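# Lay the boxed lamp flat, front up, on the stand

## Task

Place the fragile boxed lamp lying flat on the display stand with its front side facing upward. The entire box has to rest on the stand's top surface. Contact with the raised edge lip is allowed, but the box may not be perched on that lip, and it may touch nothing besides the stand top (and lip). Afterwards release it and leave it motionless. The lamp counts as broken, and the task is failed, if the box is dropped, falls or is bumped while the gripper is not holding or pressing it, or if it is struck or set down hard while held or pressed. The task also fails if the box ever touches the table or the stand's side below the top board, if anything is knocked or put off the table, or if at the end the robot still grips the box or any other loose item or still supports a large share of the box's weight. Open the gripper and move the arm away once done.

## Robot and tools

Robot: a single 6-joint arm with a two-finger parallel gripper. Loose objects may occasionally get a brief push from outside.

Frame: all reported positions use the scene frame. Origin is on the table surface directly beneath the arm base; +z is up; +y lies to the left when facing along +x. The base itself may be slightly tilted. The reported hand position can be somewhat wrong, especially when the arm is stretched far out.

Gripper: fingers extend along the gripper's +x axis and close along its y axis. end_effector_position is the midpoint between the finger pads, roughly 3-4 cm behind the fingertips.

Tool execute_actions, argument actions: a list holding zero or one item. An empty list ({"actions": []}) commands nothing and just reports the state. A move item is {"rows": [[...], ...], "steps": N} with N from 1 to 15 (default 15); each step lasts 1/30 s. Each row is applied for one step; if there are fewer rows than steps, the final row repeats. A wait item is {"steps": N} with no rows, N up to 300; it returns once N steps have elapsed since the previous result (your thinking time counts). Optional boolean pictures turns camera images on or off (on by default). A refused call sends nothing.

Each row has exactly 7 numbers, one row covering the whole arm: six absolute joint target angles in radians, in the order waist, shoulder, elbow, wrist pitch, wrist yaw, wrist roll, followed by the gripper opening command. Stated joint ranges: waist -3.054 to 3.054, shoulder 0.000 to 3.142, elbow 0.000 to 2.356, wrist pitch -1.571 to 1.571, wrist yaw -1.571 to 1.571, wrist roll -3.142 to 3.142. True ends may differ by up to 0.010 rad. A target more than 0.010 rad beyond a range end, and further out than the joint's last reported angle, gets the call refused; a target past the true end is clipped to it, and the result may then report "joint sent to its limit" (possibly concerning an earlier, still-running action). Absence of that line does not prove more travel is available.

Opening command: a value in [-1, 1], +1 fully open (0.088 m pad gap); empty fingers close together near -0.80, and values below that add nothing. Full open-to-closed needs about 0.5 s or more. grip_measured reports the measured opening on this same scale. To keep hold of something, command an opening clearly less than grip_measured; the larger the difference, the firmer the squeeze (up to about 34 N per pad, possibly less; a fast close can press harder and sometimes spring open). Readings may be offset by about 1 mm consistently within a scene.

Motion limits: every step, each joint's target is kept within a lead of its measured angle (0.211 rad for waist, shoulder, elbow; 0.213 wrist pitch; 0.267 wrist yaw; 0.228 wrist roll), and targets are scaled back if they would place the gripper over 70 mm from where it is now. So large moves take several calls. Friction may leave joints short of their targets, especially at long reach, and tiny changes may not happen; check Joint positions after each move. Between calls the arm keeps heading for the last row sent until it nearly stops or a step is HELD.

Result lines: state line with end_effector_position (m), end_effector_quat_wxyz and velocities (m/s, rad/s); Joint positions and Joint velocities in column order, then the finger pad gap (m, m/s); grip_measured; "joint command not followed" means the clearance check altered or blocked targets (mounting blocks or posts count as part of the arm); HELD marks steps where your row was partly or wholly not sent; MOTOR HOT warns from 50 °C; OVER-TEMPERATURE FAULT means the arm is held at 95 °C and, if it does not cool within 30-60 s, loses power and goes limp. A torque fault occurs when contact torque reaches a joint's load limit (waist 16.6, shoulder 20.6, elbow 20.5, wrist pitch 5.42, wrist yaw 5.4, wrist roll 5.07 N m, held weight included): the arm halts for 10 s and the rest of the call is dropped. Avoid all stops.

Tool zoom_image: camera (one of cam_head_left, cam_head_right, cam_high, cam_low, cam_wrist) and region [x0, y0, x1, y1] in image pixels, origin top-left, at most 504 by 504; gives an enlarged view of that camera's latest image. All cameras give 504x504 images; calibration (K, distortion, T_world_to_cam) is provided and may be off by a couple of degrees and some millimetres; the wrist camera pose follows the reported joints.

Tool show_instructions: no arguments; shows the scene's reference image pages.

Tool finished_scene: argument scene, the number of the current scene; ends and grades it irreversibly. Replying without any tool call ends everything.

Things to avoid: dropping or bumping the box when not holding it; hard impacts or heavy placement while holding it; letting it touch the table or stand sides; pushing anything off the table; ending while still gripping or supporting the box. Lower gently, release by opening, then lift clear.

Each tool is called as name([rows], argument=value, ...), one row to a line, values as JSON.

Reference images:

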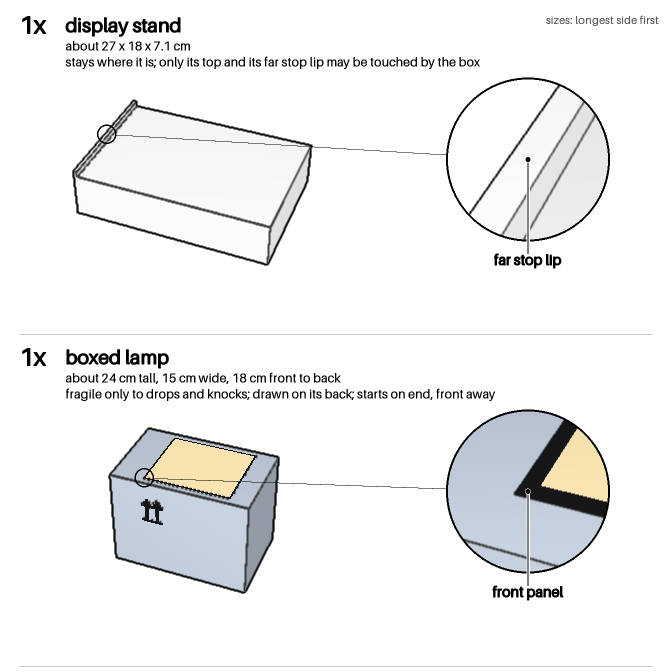

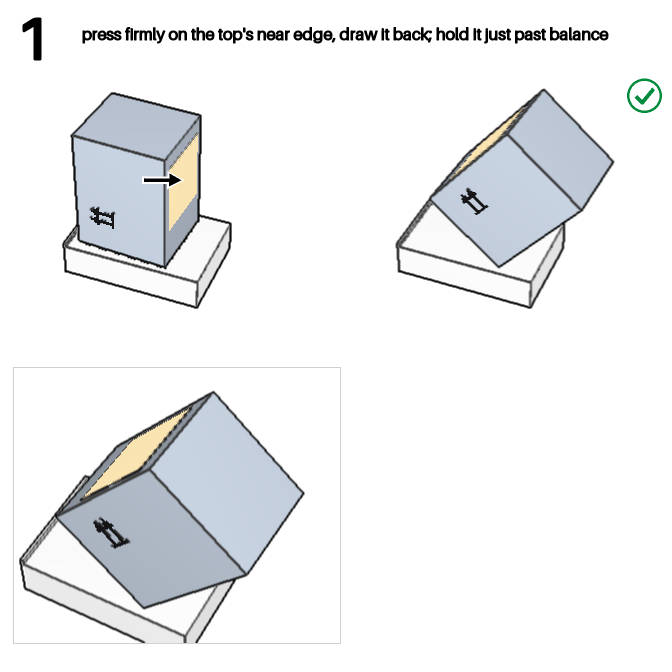

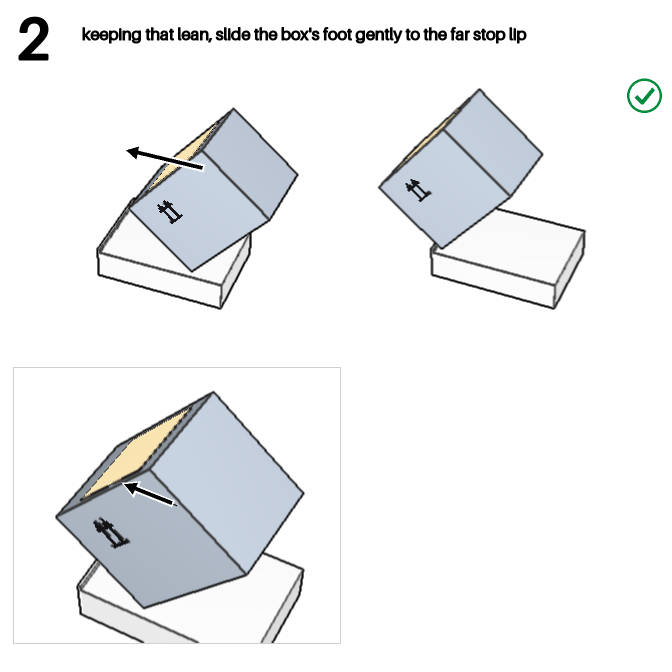

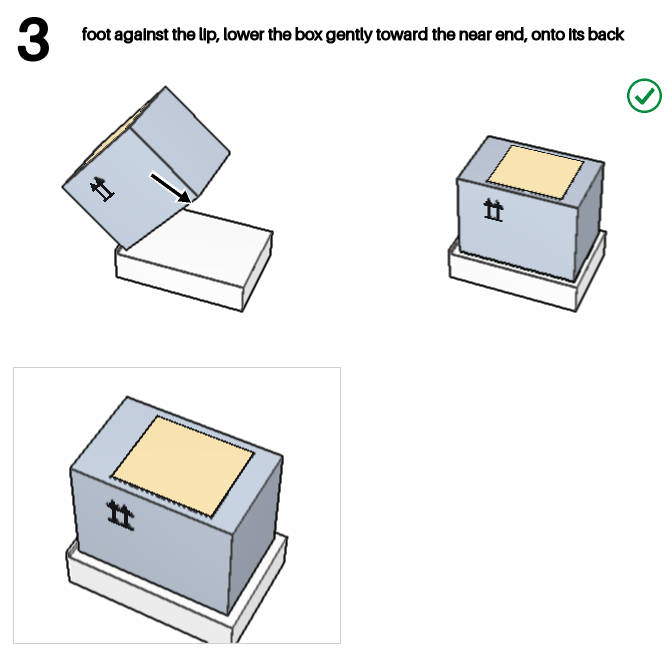

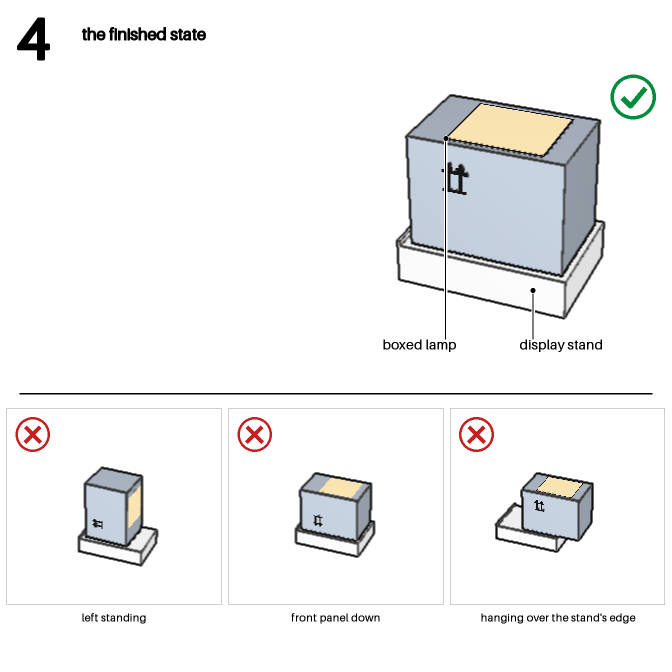

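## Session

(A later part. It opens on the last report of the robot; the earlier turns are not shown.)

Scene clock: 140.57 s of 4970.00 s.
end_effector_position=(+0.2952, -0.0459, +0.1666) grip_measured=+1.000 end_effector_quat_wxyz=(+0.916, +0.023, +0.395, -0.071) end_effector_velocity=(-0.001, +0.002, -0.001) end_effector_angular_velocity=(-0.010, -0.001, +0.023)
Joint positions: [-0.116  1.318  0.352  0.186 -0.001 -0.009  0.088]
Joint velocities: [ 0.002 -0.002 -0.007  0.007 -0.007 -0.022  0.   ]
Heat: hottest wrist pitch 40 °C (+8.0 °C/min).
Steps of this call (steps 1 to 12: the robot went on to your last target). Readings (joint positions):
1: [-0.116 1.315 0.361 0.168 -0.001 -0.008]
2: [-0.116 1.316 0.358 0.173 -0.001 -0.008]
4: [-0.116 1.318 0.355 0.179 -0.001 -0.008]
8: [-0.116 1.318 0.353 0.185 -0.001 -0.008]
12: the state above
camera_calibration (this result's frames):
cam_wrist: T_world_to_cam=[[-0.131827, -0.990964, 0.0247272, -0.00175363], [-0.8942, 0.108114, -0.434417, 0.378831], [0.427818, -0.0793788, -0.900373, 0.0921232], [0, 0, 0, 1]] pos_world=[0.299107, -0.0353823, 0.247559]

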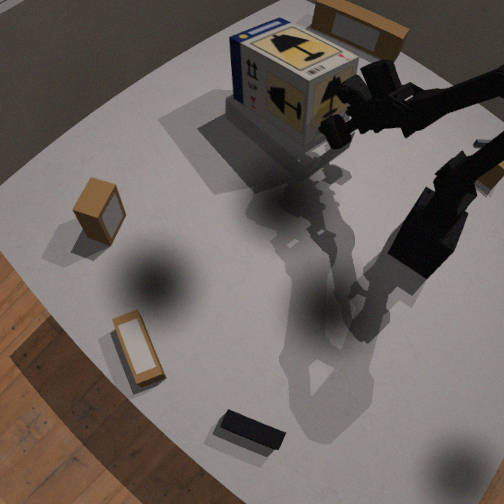

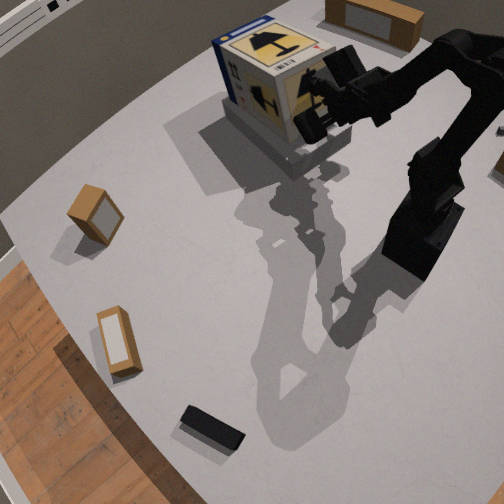

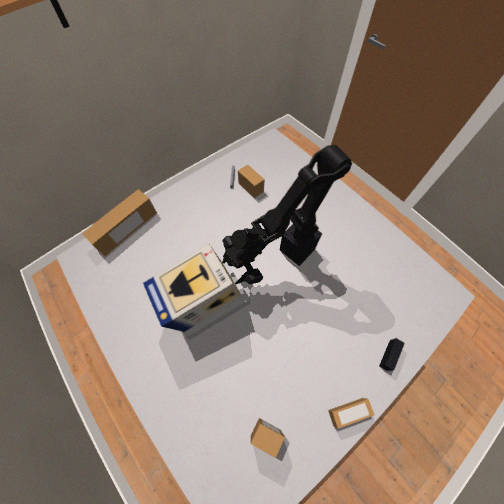

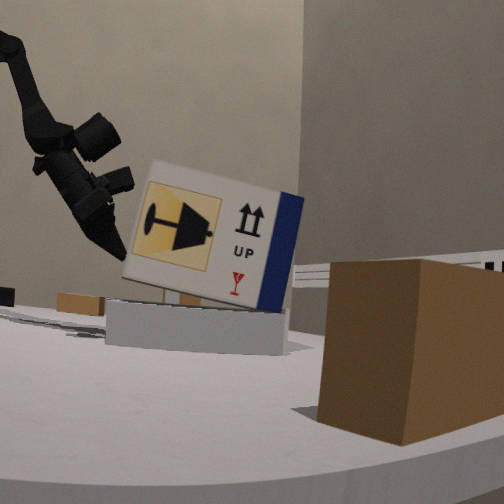

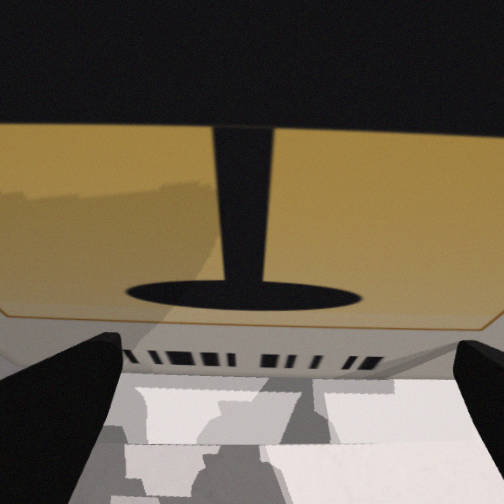

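execute_actions([
  {"rows": [[-0.115,1.3203,0.3826,0.2306,0,0,1.0],[-0.115,1.3236,0.3791,0.2392,0,0,1.0],[-0.115,1.3270,0.3757,0.2478,0,0,1.0],[-0.115,1.3303,0.3723,0.2564,0,0,1.0],[-0.115,1.3336,0.3689,0.2650,0,0,1.0],[-0.115,1.3369,0.3654,0.2736,0,0,1.0],[-0.115,1.3402,0.3620,0.2822,0,0,1.0],[-0.115,1.3436,0.3586,0.2908,0,0,1.0],[-0.115,1.3469,0.3551,0.2994,0,0,1.0],[-0.115,1.3502,0.3517,0.3080,0,0,1.0],[-0.115,1.3535,0.3483,0.3166,0,0,1.0],[-0.115,1.3568,0.3448,0.3252,0,0,1.0],[-0.115,1.3602,0.3414,0.3338,0,0,1.0],[-0.115,1.3635,0.3380,0.3424,0,0,1.0],[-0.115,1.3668,0.3346,0.3510,0,0,1.0]], "steps": 15},
], pictures=false)

execute_actions([
  {"rows": [[-0.115,1.3701,0.3311,0.3596,0,0,1.0],[-0.115,1.3734,0.3277,0.3682,0,0,1.0],[-0.115,1.3768,0.3243,0.3768,0,0,1.0],[-0.115,1.3801,0.3208,0.3854,0,0,1.0],[-0.115,1.3834,0.3174,0.3940,0,0,1.0],[-0.115,1.3867,0.3140,0.4026,0,0,1.0],[-0.115,1.3900,0.3105,0.4112,0,0,1.0],[-0.115,1.3934,0.3071,0.4198,0,0,1.0],[-0.115,1.3967,0.3037,0.4284,0,0,1.0],[-0.115,1.4000,0.3003,0.4370,0,0,1.0],[-0.115,1.4033,0.2968,0.4456,0,0,1.0],[-0.115,1.4066,0.2934,0.4542,0,0,1.0],[-0.115,1.4100,0.2900,0.4628,0,0,1.0],[-0.115,1.4133,0.2865,0.4714,0,0,1.0],[-0.115,1.4166,0.2831,0.4800,0,0,1.0]], "steps": 15},
], pictures=false)

execute_actions([
  {"steps": 12},
])

zoom_image(camera="cam_low", region=[80, 140, 330, 350])

Scene clock: 144.67 s of 4970.00 s.
end_effector_position=(+0.2930, -0.0457, +0.1559) grip_measured=+1.000 end_effector_quat_wxyz=(+0.919, +0.022, +0.387, -0.071) end_effector_velocity=(-0.005, +0.001, -0.023) end_effector_angular_velocity=(-0.007, -0.046, +0.008)
Joint positions: [-0.116  1.362  0.307  0.291 -0.001 -0.009  0.088]
Joint velocities: [-0.002  0.105 -0.105  0.256 -0.007 -0.007  0.   ]
Heat: hottest wrist pitch 42 °C (+10.0 °C/min).
Steps of this call (steps 1 to 30: the robot went on to your last target; steps 31 to 90: nothing new was sent; then 0.60 s passed at rest; steps 91 to 105: all 15 steps of this action). Readings (joint positions):
91: [-0.116 1.319 0.351 0.189 -0.001 -0.009]
92: [-0.116 1.320 0.349 0.192 -0.001 -0.009]
94: [-0.116 1.324 0.344 0.203 -0.001 -0.009]
98: [-0.116 1.337 0.331 0.233 -0.001 -0.009]
105: the state above

Scene clock: 145.17 s of 4970.00 s.
end_effector_position=(+0.2909, -0.0454, +0.1465) grip_measured=+1.000 end_effector_quat_wxyz=(+0.925, +0.021, +0.373, -0.072) end_effector_velocity=(-0.007, -0.003, -0.017) end_effector_angular_velocity=(-0.029, -0.052, -0.013)
Joint positions: [-0.116  1.413  0.256  0.423 -0.001 -0.009  0.088]
Joint velocities: [-0.002  0.1   -0.1    0.256  0.022 -0.007  0.   ]
Heat: hottest wrist pitch 43 °C (+11.1 °C/min).
Steps of this call (steps 1 to 15: all 15 steps of this action). Readings (joint positions):
1: [-0.116 1.365 0.303 0.300 -0.001 -0.009]
2: [-0.116 1.369 0.300 0.309 -0.001 -0.009]
4: [-0.116 1.376 0.293 0.326 -0.001 -0.009]
8: [-0.116 1.390 0.279 0.361 -0.001 -0.009]
15: the state above

Scene clock: 145.57 s of 4970.00 s.
end_effector_position=(+0.2905, -0.0454, +0.1450) grip_measured=+1.000 end_effector_quat_wxyz=(+0.926, +0.021, +0.371, -0.072) end_effector_velocity=(-0.004, +0.003, -0.004) end_effector_angular_velocity=(+0.012, +0.016, +0.018)
Joint positions: [-0.116  1.423  0.247  0.447 -0.001 -0.009  0.088]
Joint velocities: [-0.002  0.002 -0.007 -0.007 -0.022 -0.007  0.   ]
Heat: hottest wrist pitch 43 °C (+11.0 °C/min).
Steps of this call (steps 1 to 12: the robot went on to your last target). Readings (joint positions):
1: [-0.116 1.416 0.254 0.430 -0.001 -0.009]
2: [-0.116 1.418 0.252 0.435 -0.001 -0.009]
4: [-0.116 1.421 0.250 0.441 -0.001 -0.009]
8: [-0.116 1.423 0.248 0.446 -0.001 -0.009]
12: the state above
camera_calibration (this result's frames):
cam_wrist: T_world_to_cam=[[-0.132396, -0.99085, 0.0262112, -0.00135269], [-0.870668, 0.103618, -0.480833, 0.364899], [0.473717, -0.0864815, -0.876421, 0.0576483], [0, 0, 0, 1]] pos_world=[0.290218, -0.0341649, 0.226015]

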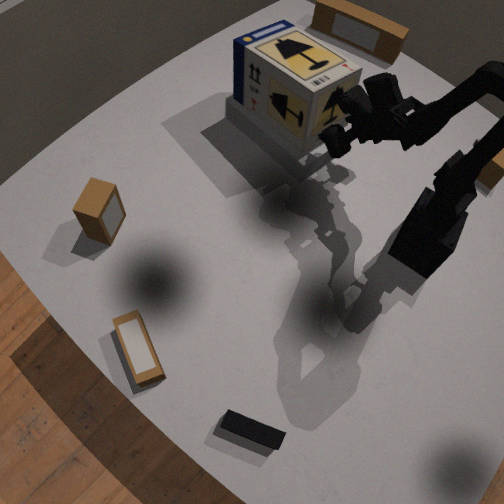

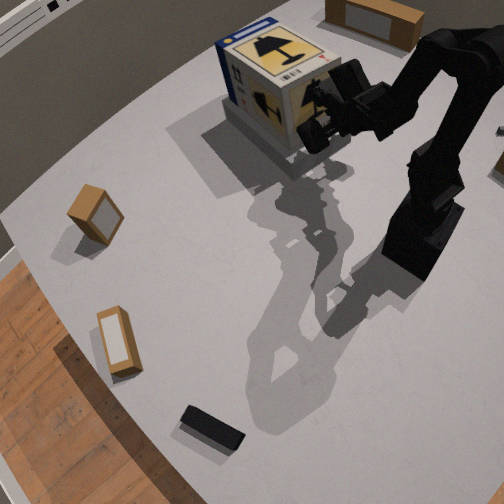

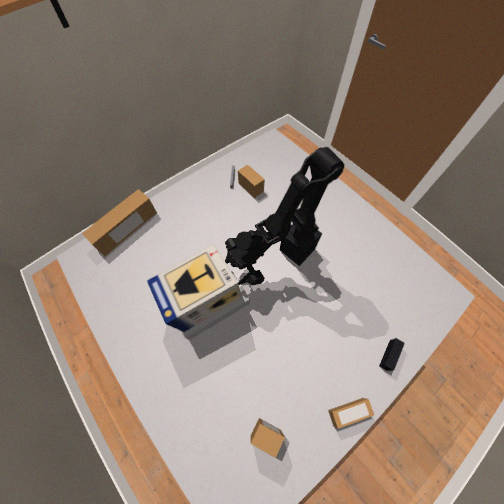

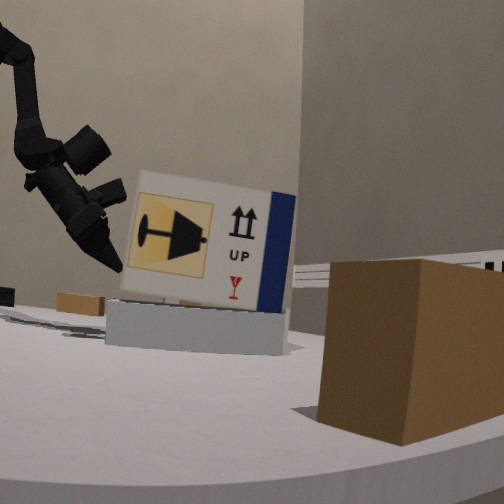

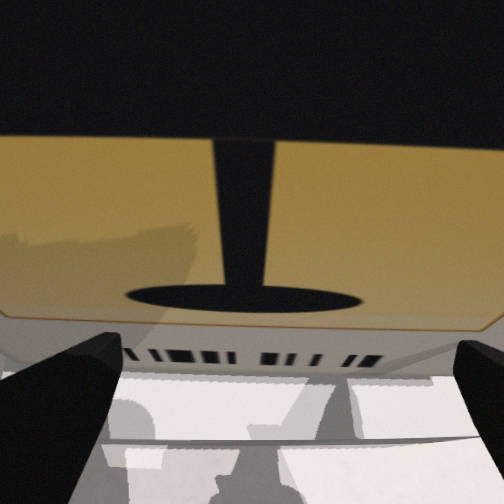

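Region (80, 140, 330, 350) of cam_low's 504x504 image, scaled by 2.016, with more detail than that image has; it fills the top 423 rows of this view, and the rest is white.

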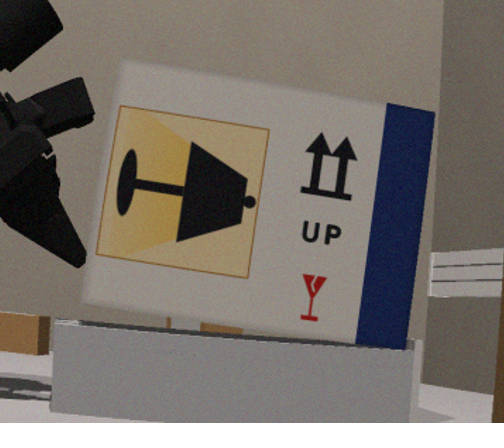

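execute_actions([
  {"rows": [[-0.115,1.4204,0.2815,0.4865,0,0,1.0],[-0.115,1.4243,0.2799,0.4930,0,0,1.0],[-0.115,1.4281,0.2783,0.4995,0,0,1.0],[-0.115,1.4320,0.2768,0.5060,0,0,1.0],[-0.115,1.4358,0.2752,0.5126,0,0,1.0],[-0.115,1.4397,0.2736,0.5191,0,0,1.0],[-0.115,1.4435,0.2720,0.5256,0,0,1.0],[-0.115,1.4474,0.2704,0.5321,0,0,1.0],[-0.115,1.4512,0.2688,0.5386,0,0,1.0],[-0.115,1.4551,0.2672,0.5451,0,0,1.0],[-0.115,1.4589,0.2656,0.5516,0,0,1.0],[-0.115,1.4628,0.2641,0.5581,0,0,1.0],[-0.115,1.4666,0.2625,0.5647,0,0,1.0],[-0.115,1.4705,0.2609,0.5712,0,0,1.0],[-0.115,1.4743,0.2593,0.5777,0,0,1.0]], "steps": 15},
], pictures=false)

execute_actions([
  {"rows": [[-0.115,1.4770,0.2582,0.5823,0,0,1.0],[-0.115,1.4797,0.2571,0.5868,0,0,1.0],[-0.115,1.4824,0.2560,0.5914,0,0,1.0],[-0.115,1.4851,0.2549,0.5959,0,0,1.0],[-0.115,1.4878,0.2537,0.6005,0,0,1.0],[-0.115,1.4905,0.2526,0.6050,0,0,1.0],[-0.115,1.4932,0.2515,0.6096,0,0,1.0],[-0.115,1.4959,0.2504,0.6142,0,0,1.0],[-0.115,1.4985,0.2493,0.6187,0,0,1.0],[-0.115,1.5012,0.2482,0.6233,0,0,1.0],[-0.115,1.5039,0.2471,0.6278,0,0,1.0],[-0.115,1.5066,0.2460,0.6324,0,0,1.0],[-0.115,1.5093,0.2449,0.6370,0,0,1.0],[-0.115,1.5120,0.2437,0.6415,0,0,1.0],[-0.115,1.5147,0.2426,0.6461,0,0,1.0]], "steps": 15},
], pictures=false)

execute_actions([
  {"rows": [[-0.115,1.5164,0.2419,0.6490,0,0,1.0],[-0.115,1.5182,0.2412,0.6520,0,0,1.0],[-0.115,1.5199,0.2405,0.6549,0,0,1.0],[-0.115,1.5216,0.2397,0.6578,0,0,1.0],[-0.115,1.5234,0.2390,0.6608,0,0,1.0],[-0.115,1.5251,0.2383,0.6637,0,0,1.0],[-0.115,1.5268,0.2376,0.6666,0,0,1.0],[-0.115,1.5286,0.2369,0.6695,0,0,1.0],[-0.115,1.5303,0.2362,0.6725,0,0,1.0],[-0.115,1.5320,0.2355,0.6754,0,0,1.0],[-0.115,1.5338,0.2347,0.6783,0,0,1.0],[-0.115,1.5355,0.2340,0.6813,0,0,1.0],[-0.115,1.5372,0.2333,0.6842,0,0,1.0],[-0.115,1.5389,0.2326,0.6871,0,0,1.0],[-0.115,1.5407,0.2319,0.6900,0,0,1.0]], "steps": 15},
], pictures=false)

execute_actions([
  {"rows": [[-0.115,1.5420,0.2313,0.6923,0,0,1.0],[-0.115,1.5434,0.2308,0.6946,0,0,1.0],[-0.115,1.5447,0.2302,0.6968,0,0,1.0],[-0.115,1.5461,0.2297,0.6991,0,0,1.0],[-0.115,1.5474,0.2291,0.7014,0,0,1.0],[-0.115,1.5488,0.2286,0.7037,0,0,1.0],[-0.115,1.5501,0.2280,0.7060,0,0,1.0],[-0.115,1.5515,0.2275,0.7082,0,0,1.0],[-0.115,1.5528,0.2269,0.7105,0,0,1.0],[-0.115,1.5542,0.2264,0.7128,0,0,1.0],[-0.115,1.5555,0.2258,0.7151,0,0,1.0],[-0.115,1.5569,0.2252,0.7173,0,0,1.0],[-0.115,1.5582,0.2247,0.7196,0,0,1.0],[-0.115,1.5596,0.2241,0.7219,0,0,1.0],[-0.115,1.5609,0.2236,0.7242,0,0,1.0]], "steps": 15},
], pictures=false)

execute_actions([
  {"steps": 10},
])

zoom_image(camera="cam_low", region=[80, 230, 230, 330])

Scene clock: 151.17 s of 4970.00 s.
end_effector_position=(+0.2895, -0.0453, +0.1379) grip_measured=+1.000 end_effector_quat_wxyz=(+0.927, +0.020, +0.367, -0.072) end_effector_velocity=(-0.005, +0.001, -0.018) end_effector_angular_velocity=(+0.008, -0.014, -0.002)
Joint positions: [-0.116  1.472  0.225  0.527 -0.001 -0.009  0.088]
Joint velocities: [-0.002  0.115 -0.056  0.183 -0.007  0.007  0.   ]
Heat: hottest wrist pitch 45 °C (+13.1 °C/min).
Steps of this call (steps 1 to 30: the robot went on to your last target; steps 31 to 90: nothing new was sent; then 2.10 s passed at rest; steps 91 to 105: all 15 steps of this action). Readings (joint positions):
91: [-0.116 1.424 0.246 0.450 -0.001 -0.009]
92: [-0.116 1.426 0.246 0.453 -0.001 -0.009]
94: [-0.116 1.431 0.243 0.461 -0.001 -0.009]
98: [-0.116 1.445 0.237 0.483 -0.001 -0.009]
105: the state above

Scene clock: 151.67 s of 4970.00 s.
end_effector_position=(+0.2886, -0.0452, +0.1323) grip_measured=+1.000 end_effector_quat_wxyz=(+0.929, +0.020, +0.362, -0.072) end_effector_velocity=(-0.003, +0.002, -0.011) end_effector_angular_velocity=(-0.014, -0.015, +0.023)
Joint positions: [-0.116  1.516  0.206  0.6   -0.001 -0.009  0.088]
Joint velocities: [ 0.002  0.081 -0.042  0.139 -0.007 -0.022  0.   ]
Heat: hottest wrist pitch 46 °C (+14.0 °C/min).
Steps of this call (steps 1 to 15: all 15 steps of this action). Readings (joint positions):
1: [-0.116 1.476 0.224 0.533 -0.001 -0.009]
2: [-0.116 1.479 0.222 0.538 -0.001 -0.009]
4: [-0.116 1.485 0.219 0.549 -0.001 -0.009]
8: [-0.116 1.497 0.214 0.568 -0.001 -0.009]
15: the state above

Scene clock: 152.17 s of 4970.00 s.
end_effector_position=(+0.2881, -0.0451, +0.1291) grip_measured=+1.000 end_effector_quat_wxyz=(+0.931, +0.020, +0.359, -0.072) end_effector_velocity=(-0.002, +0.003, -0.008) end_effector_angular_velocity=(+0.009, -0.004, +0.019)
Joint positions: [-0.116  1.546  0.194  0.65  -0.001 -0.009  0.088]
Joint velocities: [-0.002  0.056 -0.022  0.081 -0.022 -0.007  0.   ]
Heat: hottest wrist pitch 46 °C (+14.2 °C/min).
Steps of this call (steps 1 to 15: all 15 steps of this action). Readings (joint positions):
1: [-0.116 1.519 0.205 0.605 -0.001 -0.009]
2: [-0.116 1.521 0.204 0.609 -0.001 -0.009]
4: [-0.116 1.526 0.202 0.616 -0.001 -0.009]
8: [-0.116 1.533 0.199 0.629 -0.001 -0.009]
15: the state above

Scene clock: 152.67 s of 4970.00 s.
end_effector_position=(+0.2878, -0.0451, +0.1272) grip_measured=+1.000 end_effector_quat_wxyz=(+0.932, +0.019, +0.355, -0.072) end_effector_velocity=(-0.004, -0.001, -0.004) end_effector_angular_velocity=(-0.010, +0.004, -0.003)
Joint positions: [-0.116  1.567  0.185  0.687 -0.001 -0.009  0.088]
Joint velocities: [-0.002  0.022 -0.017  0.037  0.007 -0.007  0.   ]
Heat: hottest wrist pitch 46 °C (+14.0 °C/min).
Steps of this call (steps 1 to 15: all 15 steps of this action). Readings (joint positions):
1: [-0.116 1.547 0.193 0.653 -0.001 -0.009]
2: [-0.116 1.549 0.193 0.655 -0.001 -0.009]
4: [-0.116 1.552 0.191 0.660 -0.001 -0.009]
8: [-0.116 1.558 0.189 0.670 -0.001 -0.009]
15: the state above

Scene clock: 153.00 s of 4970.00 s.
end_effector_position=(+0.2877, -0.0451, +0.1270) grip_measured=+1.000 end_effector_quat_wxyz=(+0.932, +0.019, +0.354, -0.072) end_effector_velocity=(-0.003, +0.002, -0.002) end_effector_angular_velocity=(+0.002, +0.017, +0.013)
Joint positions: [-0.116  1.569  0.183  0.693 -0.001 -0.009  0.088]
Joint velocities: [ 0.002 -0.007 -0.002 -0.022 -0.007 -0.007  0.   ]
Heat: hottest wrist pitch 46 °C (+14.2 °C/min).
Steps of this call (steps 1 to 10: the robot went on to your last target). Readings (joint positions):
1: [-0.116 1.567 0.184 0.689 -0.001 -0.009]
2: [-0.116 1.568 0.184 0.690 -0.001 -0.009]
4: [-0.116 1.569 0.183 0.692 -0.001 -0.009]
8: [-0.116 1.569 0.183 0.693 -0.001 -0.009]
10: the state above
camera_calibration (this result's frames):
cam_wrist: T_world_to_cam=[[-0.132998, -0.990748, 0.0270058, -0.000904955], [-0.853502, 0.100638, -0.51128, 0.352565], [0.503832, -0.0910487, -0.85899, 0.0321051], [0, 0, 0, 1]] pos_world=[0.284619, -0.0334548, 0.207862]

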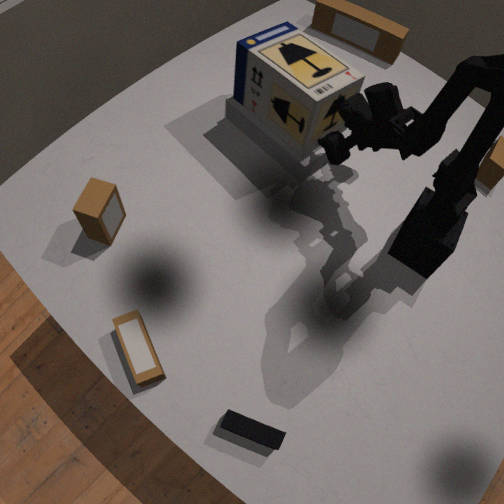

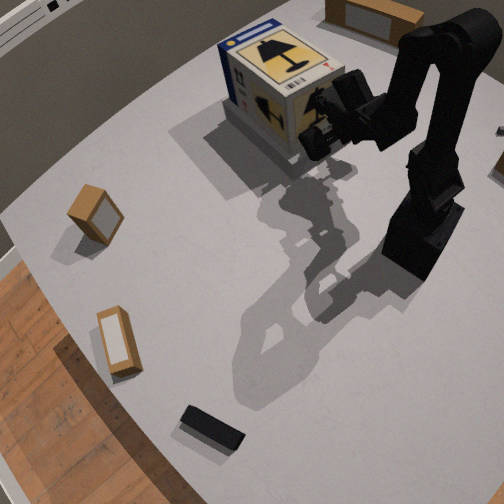

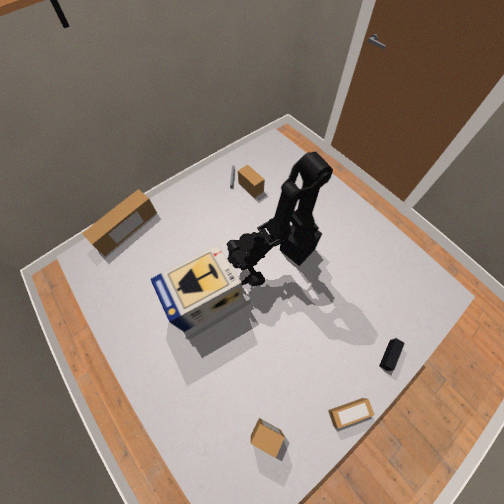

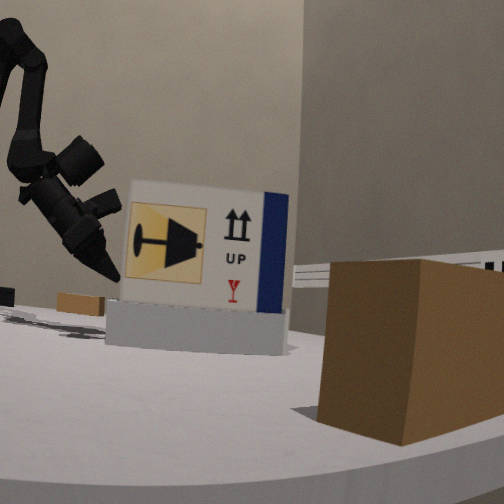

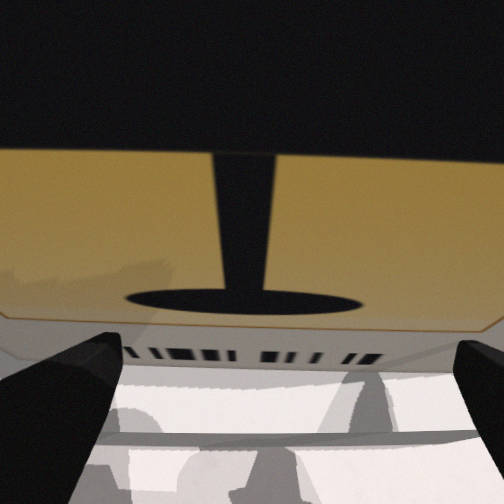

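Region (80, 230, 230, 330) of cam_low's 504x504 image, scaled by 3.360, with more detail than that image has.

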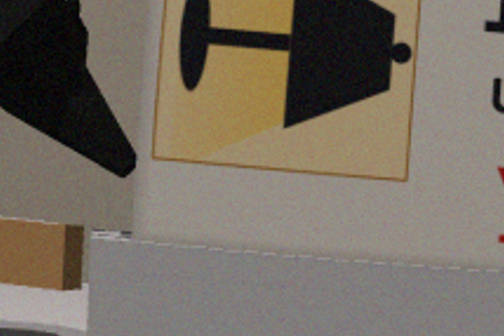

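execute_actions([
  {"rows": [[-0.115,1.5612,0.2233,0.7238,0,0,1.0],[-0.115,1.5615,0.2230,0.7234,0,0,1.0],[-0.115,1.5618,0.2227,0.7230,0,0,1.0],[-0.115,1.5621,0.2223,0.7226,0,0,1.0],[-0.115,1.5624,0.2220,0.7222,0,0,1.0],[-0.115,1.5627,0.2217,0.7218,0,0,1.0],[-0.115,1.5630,0.2214,0.7214,0,0,1.0],[-0.115,1.5633,0.2211,0.7210,0,0,1.0],[-0.115,1.5636,0.2208,0.7206,0,0,1.0],[-0.115,1.5639,0.2204,0.7202,0,0,1.0],[-0.115,1.5642,0.2201,0.7198,0,0,1.0],[-0.115,1.5645,0.2198,0.7194,0,0,1.0],[-0.115,1.5648,0.2195,0.7190,0,0,1.0],[-0.115,1.5651,0.2192,0.7186,0,0,1.0],[-0.115,1.5654,0.2189,0.7182,0,0,1.0]], "steps": 15},
], pictures=false)

execute_actions([
  {"rows": [[-0.115,1.5657,0.2185,0.7178,0,0,1.0],[-0.115,1.5660,0.2182,0.7174,0,0,1.0],[-0.115,1.5663,0.2179,0.7170,0,0,1.0],[-0.115,1.5666,0.2176,0.7166,0,0,1.0],[-0.115,1.5669,0.2173,0.7162,0,0,1.0],[-0.115,1.5672,0.2170,0.7158,0,0,1.0],[-0.115,1.5675,0.2166,0.7154,0,0,1.0],[-0.115,1.5678,0.2163,0.7150,0,0,1.0],[-0.115,1.5681,0.2160,0.7146,0,0,1.0],[-0.115,1.5684,0.2157,0.7142,0,0,1.0],[-0.115,1.5687,0.2154,0.7138,0,0,1.0],[-0.115,1.5690,0.2151,0.7134,0,0,1.0],[-0.115,1.5693,0.2147,0.7130,0,0,1.0],[-0.115,1.5696,0.2144,0.7126,0,0,1.0],[-0.115,1.5699,0.2141,0.7122,0,0,1.0]], "steps": 15},
], pictures=false)

Scene clock: 157.53 s of 4970.00 s.
end_effector_position=(+0.2872, -0.0450, +0.1265) grip_measured=+1.000 end_effector_quat_wxyz=(+0.932, +0.019, +0.355, -0.072) end_effector_velocity=(+0.001, +0.000, +0.003) end_effector_angular_velocity=(+0.008, -0.014, -0.002)
Joint positions: [-0.116  1.571  0.182  0.694 -0.001 -0.009  0.088]
Joint velocities: [-0.002 -0.007 -0.002  0.007 -0.007  0.007  0.   ]
Heat: hottest wrist pitch 48 °C (+16.1 °C/min).
Steps of this call (steps 1 to 15: the robot went on to your last target; steps 16 to 90: nothing new was sent; then 1.03 s passed at rest; steps 91 to 105: all 15 steps of this action). Readings (joint positions):
91: [-0.116 1.570 0.183 0.694 -0.001 -0.009]
92: [-0.116 1.570 0.183 0.694 -0.001 -0.009]
94: [-0.116 1.570 0.183 0.694 -0.001 -0.009]
98: [-0.116 1.570 0.182 0.694 -0.001 -0.009]
105: the state above

Scene clock: 158.03 s of 4970.00 s.
end_effector_position=(+0.2870, -0.0450, +0.1261) grip_measured=+1.000 end_effector_quat_wxyz=(+0.932, +0.019, +0.356, -0.072) end_effector_velocity=(-0.002, -0.002, -0.001) end_effector_angular_velocity=(+0.002, +0.007, -0.013)
Joint positions: [-0.116  1.572  0.182  0.694 -0.001 -0.009  0.088]
Joint velocities: [-0.002 -0.002 -0.002 -0.007  0.007  0.007  0.   ]
Heat: hottest wrist pitch 48 °C (+16.2 °C/min).
Steps of this call (steps 1 to 15: all 15 steps of this action). Readings (joint positions):
1: [-0.116 1.571 0.182 0.694 -0.001 -0.009]
2: [-0.116 1.571 0.182 0.694 -0.001 -0.009]
4: [-0.116 1.571 0.182 0.694 -0.001 -0.009]
8: [-0.116 1.571 0.182 0.694 -0.001 -0.009]
15: the state above

execute_actions([
  {"rows": [[-0.115,1.5701,0.2118,0.7109,0,0,1.0],[-0.115,1.5703,0.2096,0.7095,0,0,1.0],[-0.115,1.5705,0.2073,0.7082,0,0,1.0],[-0.115,1.5707,0.2050,0.7068,0,0,1.0],[-0.115,1.5709,0.2027,0.7055,0,0,1.0],[-0.115,1.5711,0.2005,0.7041,0,0,1.0],[-0.115,1.5713,0.1982,0.7028,0,0,1.0],[-0.115,1.5716,0.1959,0.7014,0,0,1.0],[-0.115,1.5718,0.1936,0.7001,0,0,1.0],[-0.115,1.5720,0.1914,0.6987,0,0,1.0],[-0.115,1.5722,0.1891,0.6974,0,0,1.0],[-0.115,1.5724,0.1868,0.6960,0,0,1.0],[-0.115,1.5726,0.1845,0.6947,0,0,1.0],[-0.115,1.5728,0.1823,0.6933,0,0,1.0],[-0.115,1.5730,0.1800,0.6920,0,0,1.0]], "steps": 15},
], pictures=false)

execute_actions([
  {"rows": [[-0.115,1.5700,0.1765,0.692,0,0,1.0],[-0.115,1.5660,0.1725,0.692,0,0,1.0],[-0.115,1.5612,0.1678,0.692,0,0,1.0],[-0.115,1.5562,0.1627,0.692,0,0,1.0],[-0.115,1.5512,0.1575,0.692,0,0,1.0],[-0.115,1.5462,0.1524,0.692,0,0,1.0],[-0.115,1.5412,0.1472,0.692,0,0,1.0],[-0.115,1.5362,0.1421,0.692,0,0,1.0],[-0.115,1.5311,0.1369,0.692,0,0,1.0],[-0.115,1.5261,0.1318,0.692,0,0,1.0],[-0.115,1.5211,0.1266,0.692,0,0,1.0],[-0.115,1.5161,0.1215,0.692,0,0,1.0],[-0.115,1.5110,0.1163,0.692,0,0,1.0],[-0.115,1.5060,0.1112,0.692,0,0,1.0],[-0.115,1.5010,0.1060,0.692,0,0,1.0]], "steps": 15},
], pictures=false)

execute_actions([
  {"rows": [[-0.115,1.4997,0.1062,0.6904,0,0,1.0],[-0.115,1.4956,0.1067,0.6857,0,0,1.0],[-0.115,1.4890,0.1076,0.6779,0,0,1.0],[-0.115,1.4796,0.1088,0.6669,0,0,1.0],[-0.115,1.4677,0.1103,0.6530,0,0,1.0],[-0.115,1.4534,0.1122,0.6362,0,0,1.0],[-0.115,1.4366,0.1144,0.6164,0,0,1.0],[-0.115,1.4173,0.1169,0.5938,0,0,1.0],[-0.115,1.3959,0.1198,0.5686,0,0,1.0],[-0.115,1.3722,0.1228,0.5408,0,0,1.0],[-0.115,1.3465,0.1262,0.5107,0,0,1.0],[-0.115,1.3189,0.1298,0.4783,0,0,1.0],[-0.115,1.2894,0.1337,0.4437,0,0,1.0],[-0.115,1.2583,0.1377,0.4072,0,0,1.0],[-0.115,1.2258,0.1420,0.3690,0,0,1.0]], "steps": 15},
], pictures=false)

execute_actions([
  {"rows": [[-0.115,1.1918,0.1464,0.3292,0,0,1.0],[-0.115,1.1567,0.1510,0.2880,0,0,1.0],[-0.115,1.1206,0.1558,0.2456,0,0,1.0],[-0.115,1.0837,0.1606,0.2023,0,0,1.0],[-0.115,1.0461,0.1655,0.1581,0,0,1.0],[-0.115,1.0081,0.1705,0.1136,0,0,1.0],[-0.115,0.9697,0.1755,0.0685,0,0,1.0],[-0.115,0.9313,0.1805,0.0235,0,0,1.0],[-0.115,0.8929,0.1855,-0.0216,0,0,1.0],[-0.115,0.8549,0.1905,-0.0661,0,0,1.0],[-0.115,0.8173,0.1954,-0.1103,0,0,1.0],[-0.115,0.7804,0.2002,-0.1536,0,0,1.0],[-0.115,0.7443,0.2050,-0.1960,0,0,1.0],[-0.115,0.7092,0.2096,-0.2372,0,0,1.0],[-0.115,0.6753,0.2140,-0.2770,0,0,1.0]], "steps": 15},
], pictures=false)

execute_actions([
  {"rows": [[-0.115,0.6427,0.2183,-0.3152,0,0,1.0],[-0.115,0.6116,0.2223,-0.3517,0,0,1.0],[-0.115,0.5821,0.2262,-0.3863,0,0,1.0],[-0.115,0.5545,0.2298,-0.4187,0,0,1.0],[-0.115,0.5288,0.2332,-0.4488,0,0,1.0],[-0.115,0.5051,0.2362,-0.4766,0,0,1.0],[-0.115,0.4837,0.2391,-0.5018,0,0,1.0],[-0.115,0.4644,0.2416,-0.5244,0,0,1.0],[-0.115,0.4476,0.2438,-0.5442,0,0,1.0],[-0.115,0.4333,0.2457,-0.5610,0,0,1.0],[-0.115,0.4214,0.2472,-0.5749,0,0,1.0],[-0.115,0.4120,0.2484,-0.5859,0,0,1.0],[-0.115,0.4054,0.2493,-0.5937,0,0,1.0],[-0.115,0.4013,0.2498,-0.5984,0,0,1.0],[-0.115,0.4000,0.2500,-0.6000,0,0,1.0]], "steps": 15},
], pictures=false)

execute_actions([
  {"steps": 12},
])

Scene clock: 164.40 s of 4970.00 s.
end_effector_position=(+0.2844, -0.0446, +0.1240) grip_measured=+1.000 end_effector_quat_wxyz=(+0.930, +0.020, +0.360, -0.072) end_effector_velocity=(-0.008, +0.000, -0.006) end_effector_angular_velocity=(+0.015, +0.030, -0.007)
Joint positions: [-0.116  1.572  0.176  0.69  -0.001 -0.008  0.088]
Joint velocities: [-0.007 -0.002 -0.012 -0.022 -0.007  0.007  0.   ]
Heat: hottest wrist pitch 48 °C (+16.1 °C/min).
Steps of this call (steps 1 to 15: the robot went on to your last target; steps 16 to 90: nothing new was sent; then 2.87 s passed at rest; steps 91 to 105: all 15 steps of this action). Readings (joint positions):
91: [-0.116 1.572 0.181 0.693 -0.001 -0.009]
92: [-0.116 1.572 0.181 0.693 -0.001 -0.009]
94: [-0.116 1.572 0.180 0.693 -0.001 -0.009]
98: [-0.116 1.572 0.179 0.692 -0.001 -0.009]
105: the state above

Scene clock: 164.90 s of 4970.00 s.
end_effector_position=(+0.2728, -0.0428, +0.1253) grip_measured=+1.000 end_effector_quat_wxyz=(+0.931, +0.022, +0.358, -0.073) end_effector_velocity=(-0.044, +0.010, -0.004) end_effector_angular_velocity=(+0.001, +0.017, +0.028)
Joint positions: [-0.116  1.522  0.13   0.692 -0.001 -0.003  0.088]
Joint velocities: [-0.002 -0.154 -0.164 -0.007 -0.022 -0.022  0.   ]
Heat: hottest wrist pitch 48 °C (+16.3 °C/min).
Steps of this call (steps 1 to 15: all 15 steps of this action). Readings (joint positions):
1: [-0.116 1.572 0.176 0.690 -0.001 -0.007]
2: [-0.116 1.572 0.175 0.690 -0.001 -0.007]
4: [-0.116 1.572 0.173 0.690 -0.001 -0.005]
8: [-0.116 1.556 0.164 0.691 -0.001 -0.003]
15: the state above

Scene clock: 165.40 s of 4970.00 s.
end_effector_position=(+0.2597, -0.0406, +0.1385) grip_measured=+1.000 end_effector_quat_wxyz=(+0.926, +0.023, +0.369, -0.073) end_effector_velocity=(-0.032, +0.007, +0.068) end_effector_angular_velocity=(+0.021, +0.064, +0.002)
Joint positions: [-0.116  1.313  0.123  0.464 -0.001 -0.003  0.088]
Joint velocities: [ 0.002 -0.828  0.081 -0.974 -0.007  0.007  0.   ]
Heat: hottest wrist pitch 48 °C (+16.1 °C/min).
Steps of this call (steps 1 to 15: all 15 steps of this action). Readings (joint positions):
1: [-0.116 1.518 0.125 0.692 -0.001 -0.003]
2: [-0.116 1.514 0.122 0.692 -0.001 -0.003]
4: [-0.116 1.504 0.119 0.684 -0.001 -0.003]
8: [-0.116 1.464 0.118 0.640 -0.001 -0.003]
15: the state above

Scene clock: 165.90 s of 4970.00 s.
end_effector_position=(+0.2293, -0.0354, +0.1858) grip_measured=+1.000 end_effector_quat_wxyz=(+0.923, +0.024, +0.378, -0.073) end_effector_velocity=(-0.100, +0.019, +0.082) end_effector_angular_velocity=(+0.028, +0.048, +0.008)
Joint positions: [-0.116  0.784  0.191 -0.151 -0.001 -0.003  0.088]
Joint velocities: [-0.002 -1.092  0.139 -1.282 -0.022  0.007  0.   ]
Heat: hottest wrist pitch 48 °C (+16.3 °C/min).
Steps of this call (steps 1 to 15: all 15 steps of this action). Readings (joint positions):
1: [-0.116 1.284 0.127 0.430 -0.001 -0.003]
2: [-0.116 1.254 0.130 0.395 -0.001 -0.003]
4: [-0.116 1.188 0.140 0.319 -0.001 -0.003]
8: [-0.116 1.044 0.159 0.152 -0.001 -0.003]
15: the state above

Scene clock: 166.40 s of 4970.00 s.
end_effector_position=(+0.1903, -0.0291, +0.2075) grip_measured=+1.000 end_effector_quat_wxyz=(+0.920, +0.024, +0.384, -0.072) end_effector_velocity=(-0.031, +0.006, +0.010) end_effector_angular_velocity=(+0.011, +0.006, -0.003)
Joint positions: [-0.116  0.426  0.237 -0.568 -0.001 -0.003  0.088]
Joint velocities: [-0.002 -0.252  0.027 -0.286 -0.007  0.007  0.   ]
Heat: hottest wrist pitch 47 °C (+15.1 °C/min).
Steps of this call (steps 1 to 15: all 15 steps of this action). Readings (joint positions):
1: [-0.116 0.748 0.196 -0.193 -0.001 -0.003]
2: [-0.116 0.714 0.201 -0.233 -0.001 -0.003]
4: [-0.116 0.649 0.209 -0.309 -0.001 -0.003]
8: [-0.116 0.538 0.223 -0.437 -0.001 -0.003]
15: the state above

Scene clock: 166.80 s of 4970.00 s.
end_effector_position=(+0.1870, -0.0285, +0.2080) grip_measured=+1.000 end_effector_quat_wxyz=(+0.920, +0.025, +0.385, -0.072) end_effector_velocity=(-0.001, +0.003, -0.001) end_effector_angular_velocity=(+0.001, +0.003, +0.029)
Joint positions: [-0.116  0.404  0.24  -0.596 -0.001 -0.003  0.088]
Joint velocities: [-0.002 -0.007 -0.002 -0.007 -0.022 -0.022  0.   ]
Heat: hottest wrist pitch 47 °C (+15.0 °C/min).
Steps of this call (steps 1 to 12: the robot went on to your last target). Readings (joint positions):
1: [-0.116 0.420 0.238 -0.575 -0.001 -0.003]
2: [-0.116 0.415 0.238 -0.581 -0.001 -0.003]
4: [-0.116 0.410 0.239 -0.588 -0.001 -0.003]
8: [-0.116 0.405 0.240 -0.594 -0.001 -0.003]
12: the state above
camera_calibration (this result's frames):
cam_wrist: T_world_to_cam=[[-0.135917, -0.990488, 0.0214445, 0.00164267], [-0.884842, 0.111627, -0.452321, 0.300285], [0.445625, -0.0804534, -0.891597, 0.171884], [0, 0, 0, 1]] pos_world=[0.189332, -0.0180644, 0.289042]

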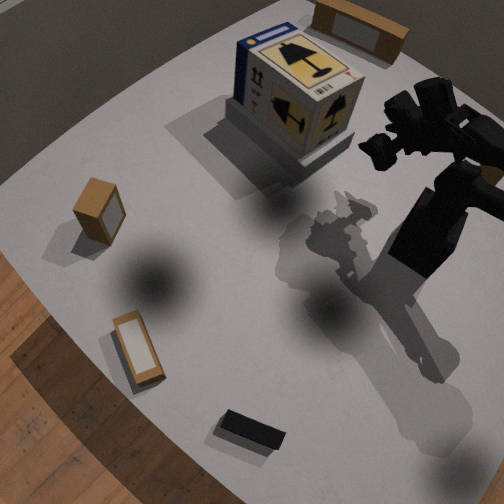

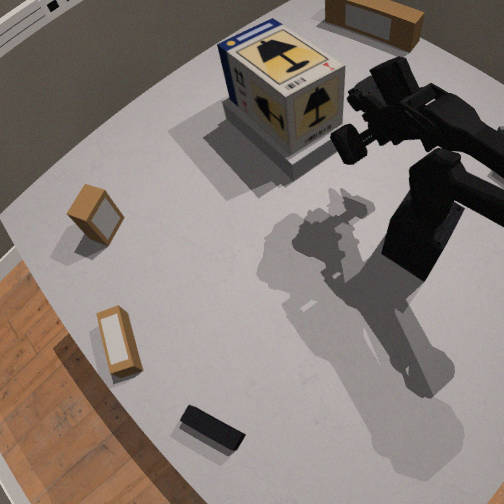

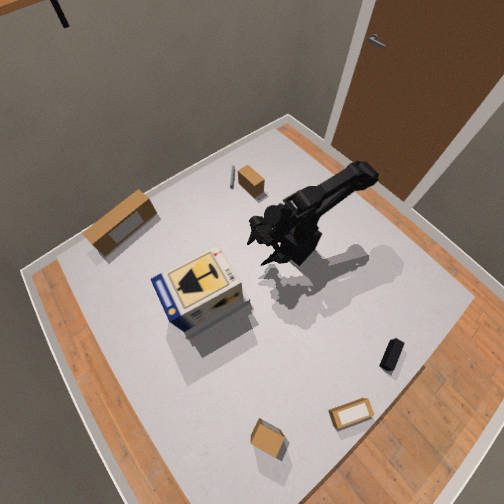

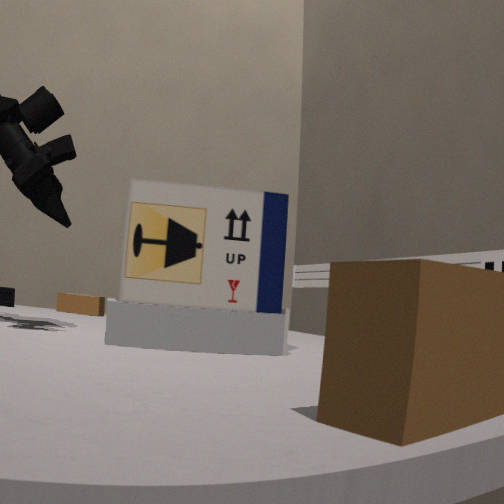

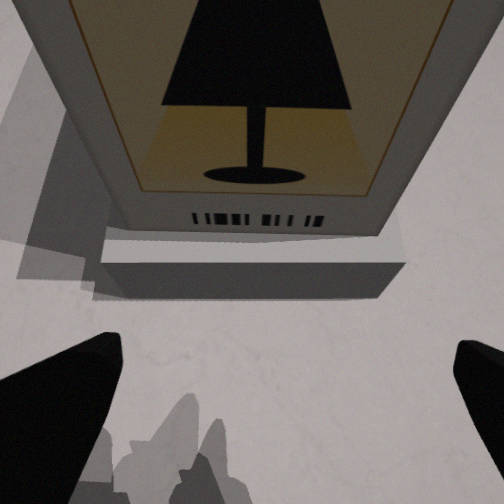

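zoom_image(camera="cam_low", region=[220, 270, 320, 360])

zoom_image(camera="cam_head_left", region=[200, 10, 400, 210])

Region (220, 270, 320, 360) of cam_low's 504x504 image, scaled by 5.040, with more detail than that image has; it fills the top 454 rows of this view, and the rest is white.

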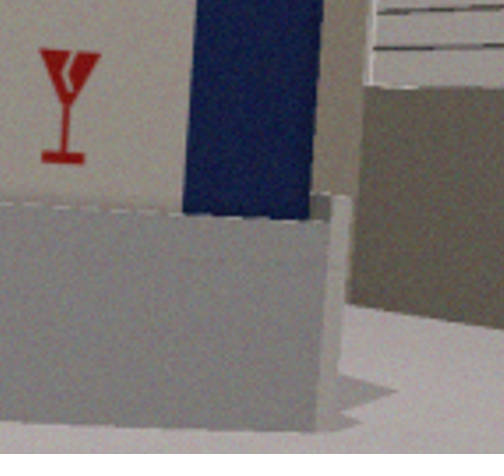

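Region (200, 10, 400, 210) of cam_head_left's 504x504 image, scaled by 2.520, with more detail than that image has.

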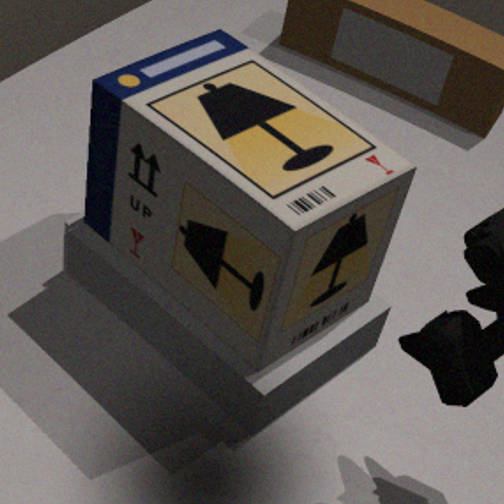

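finished_scene(scene=1)

The scene is finished: the task was done.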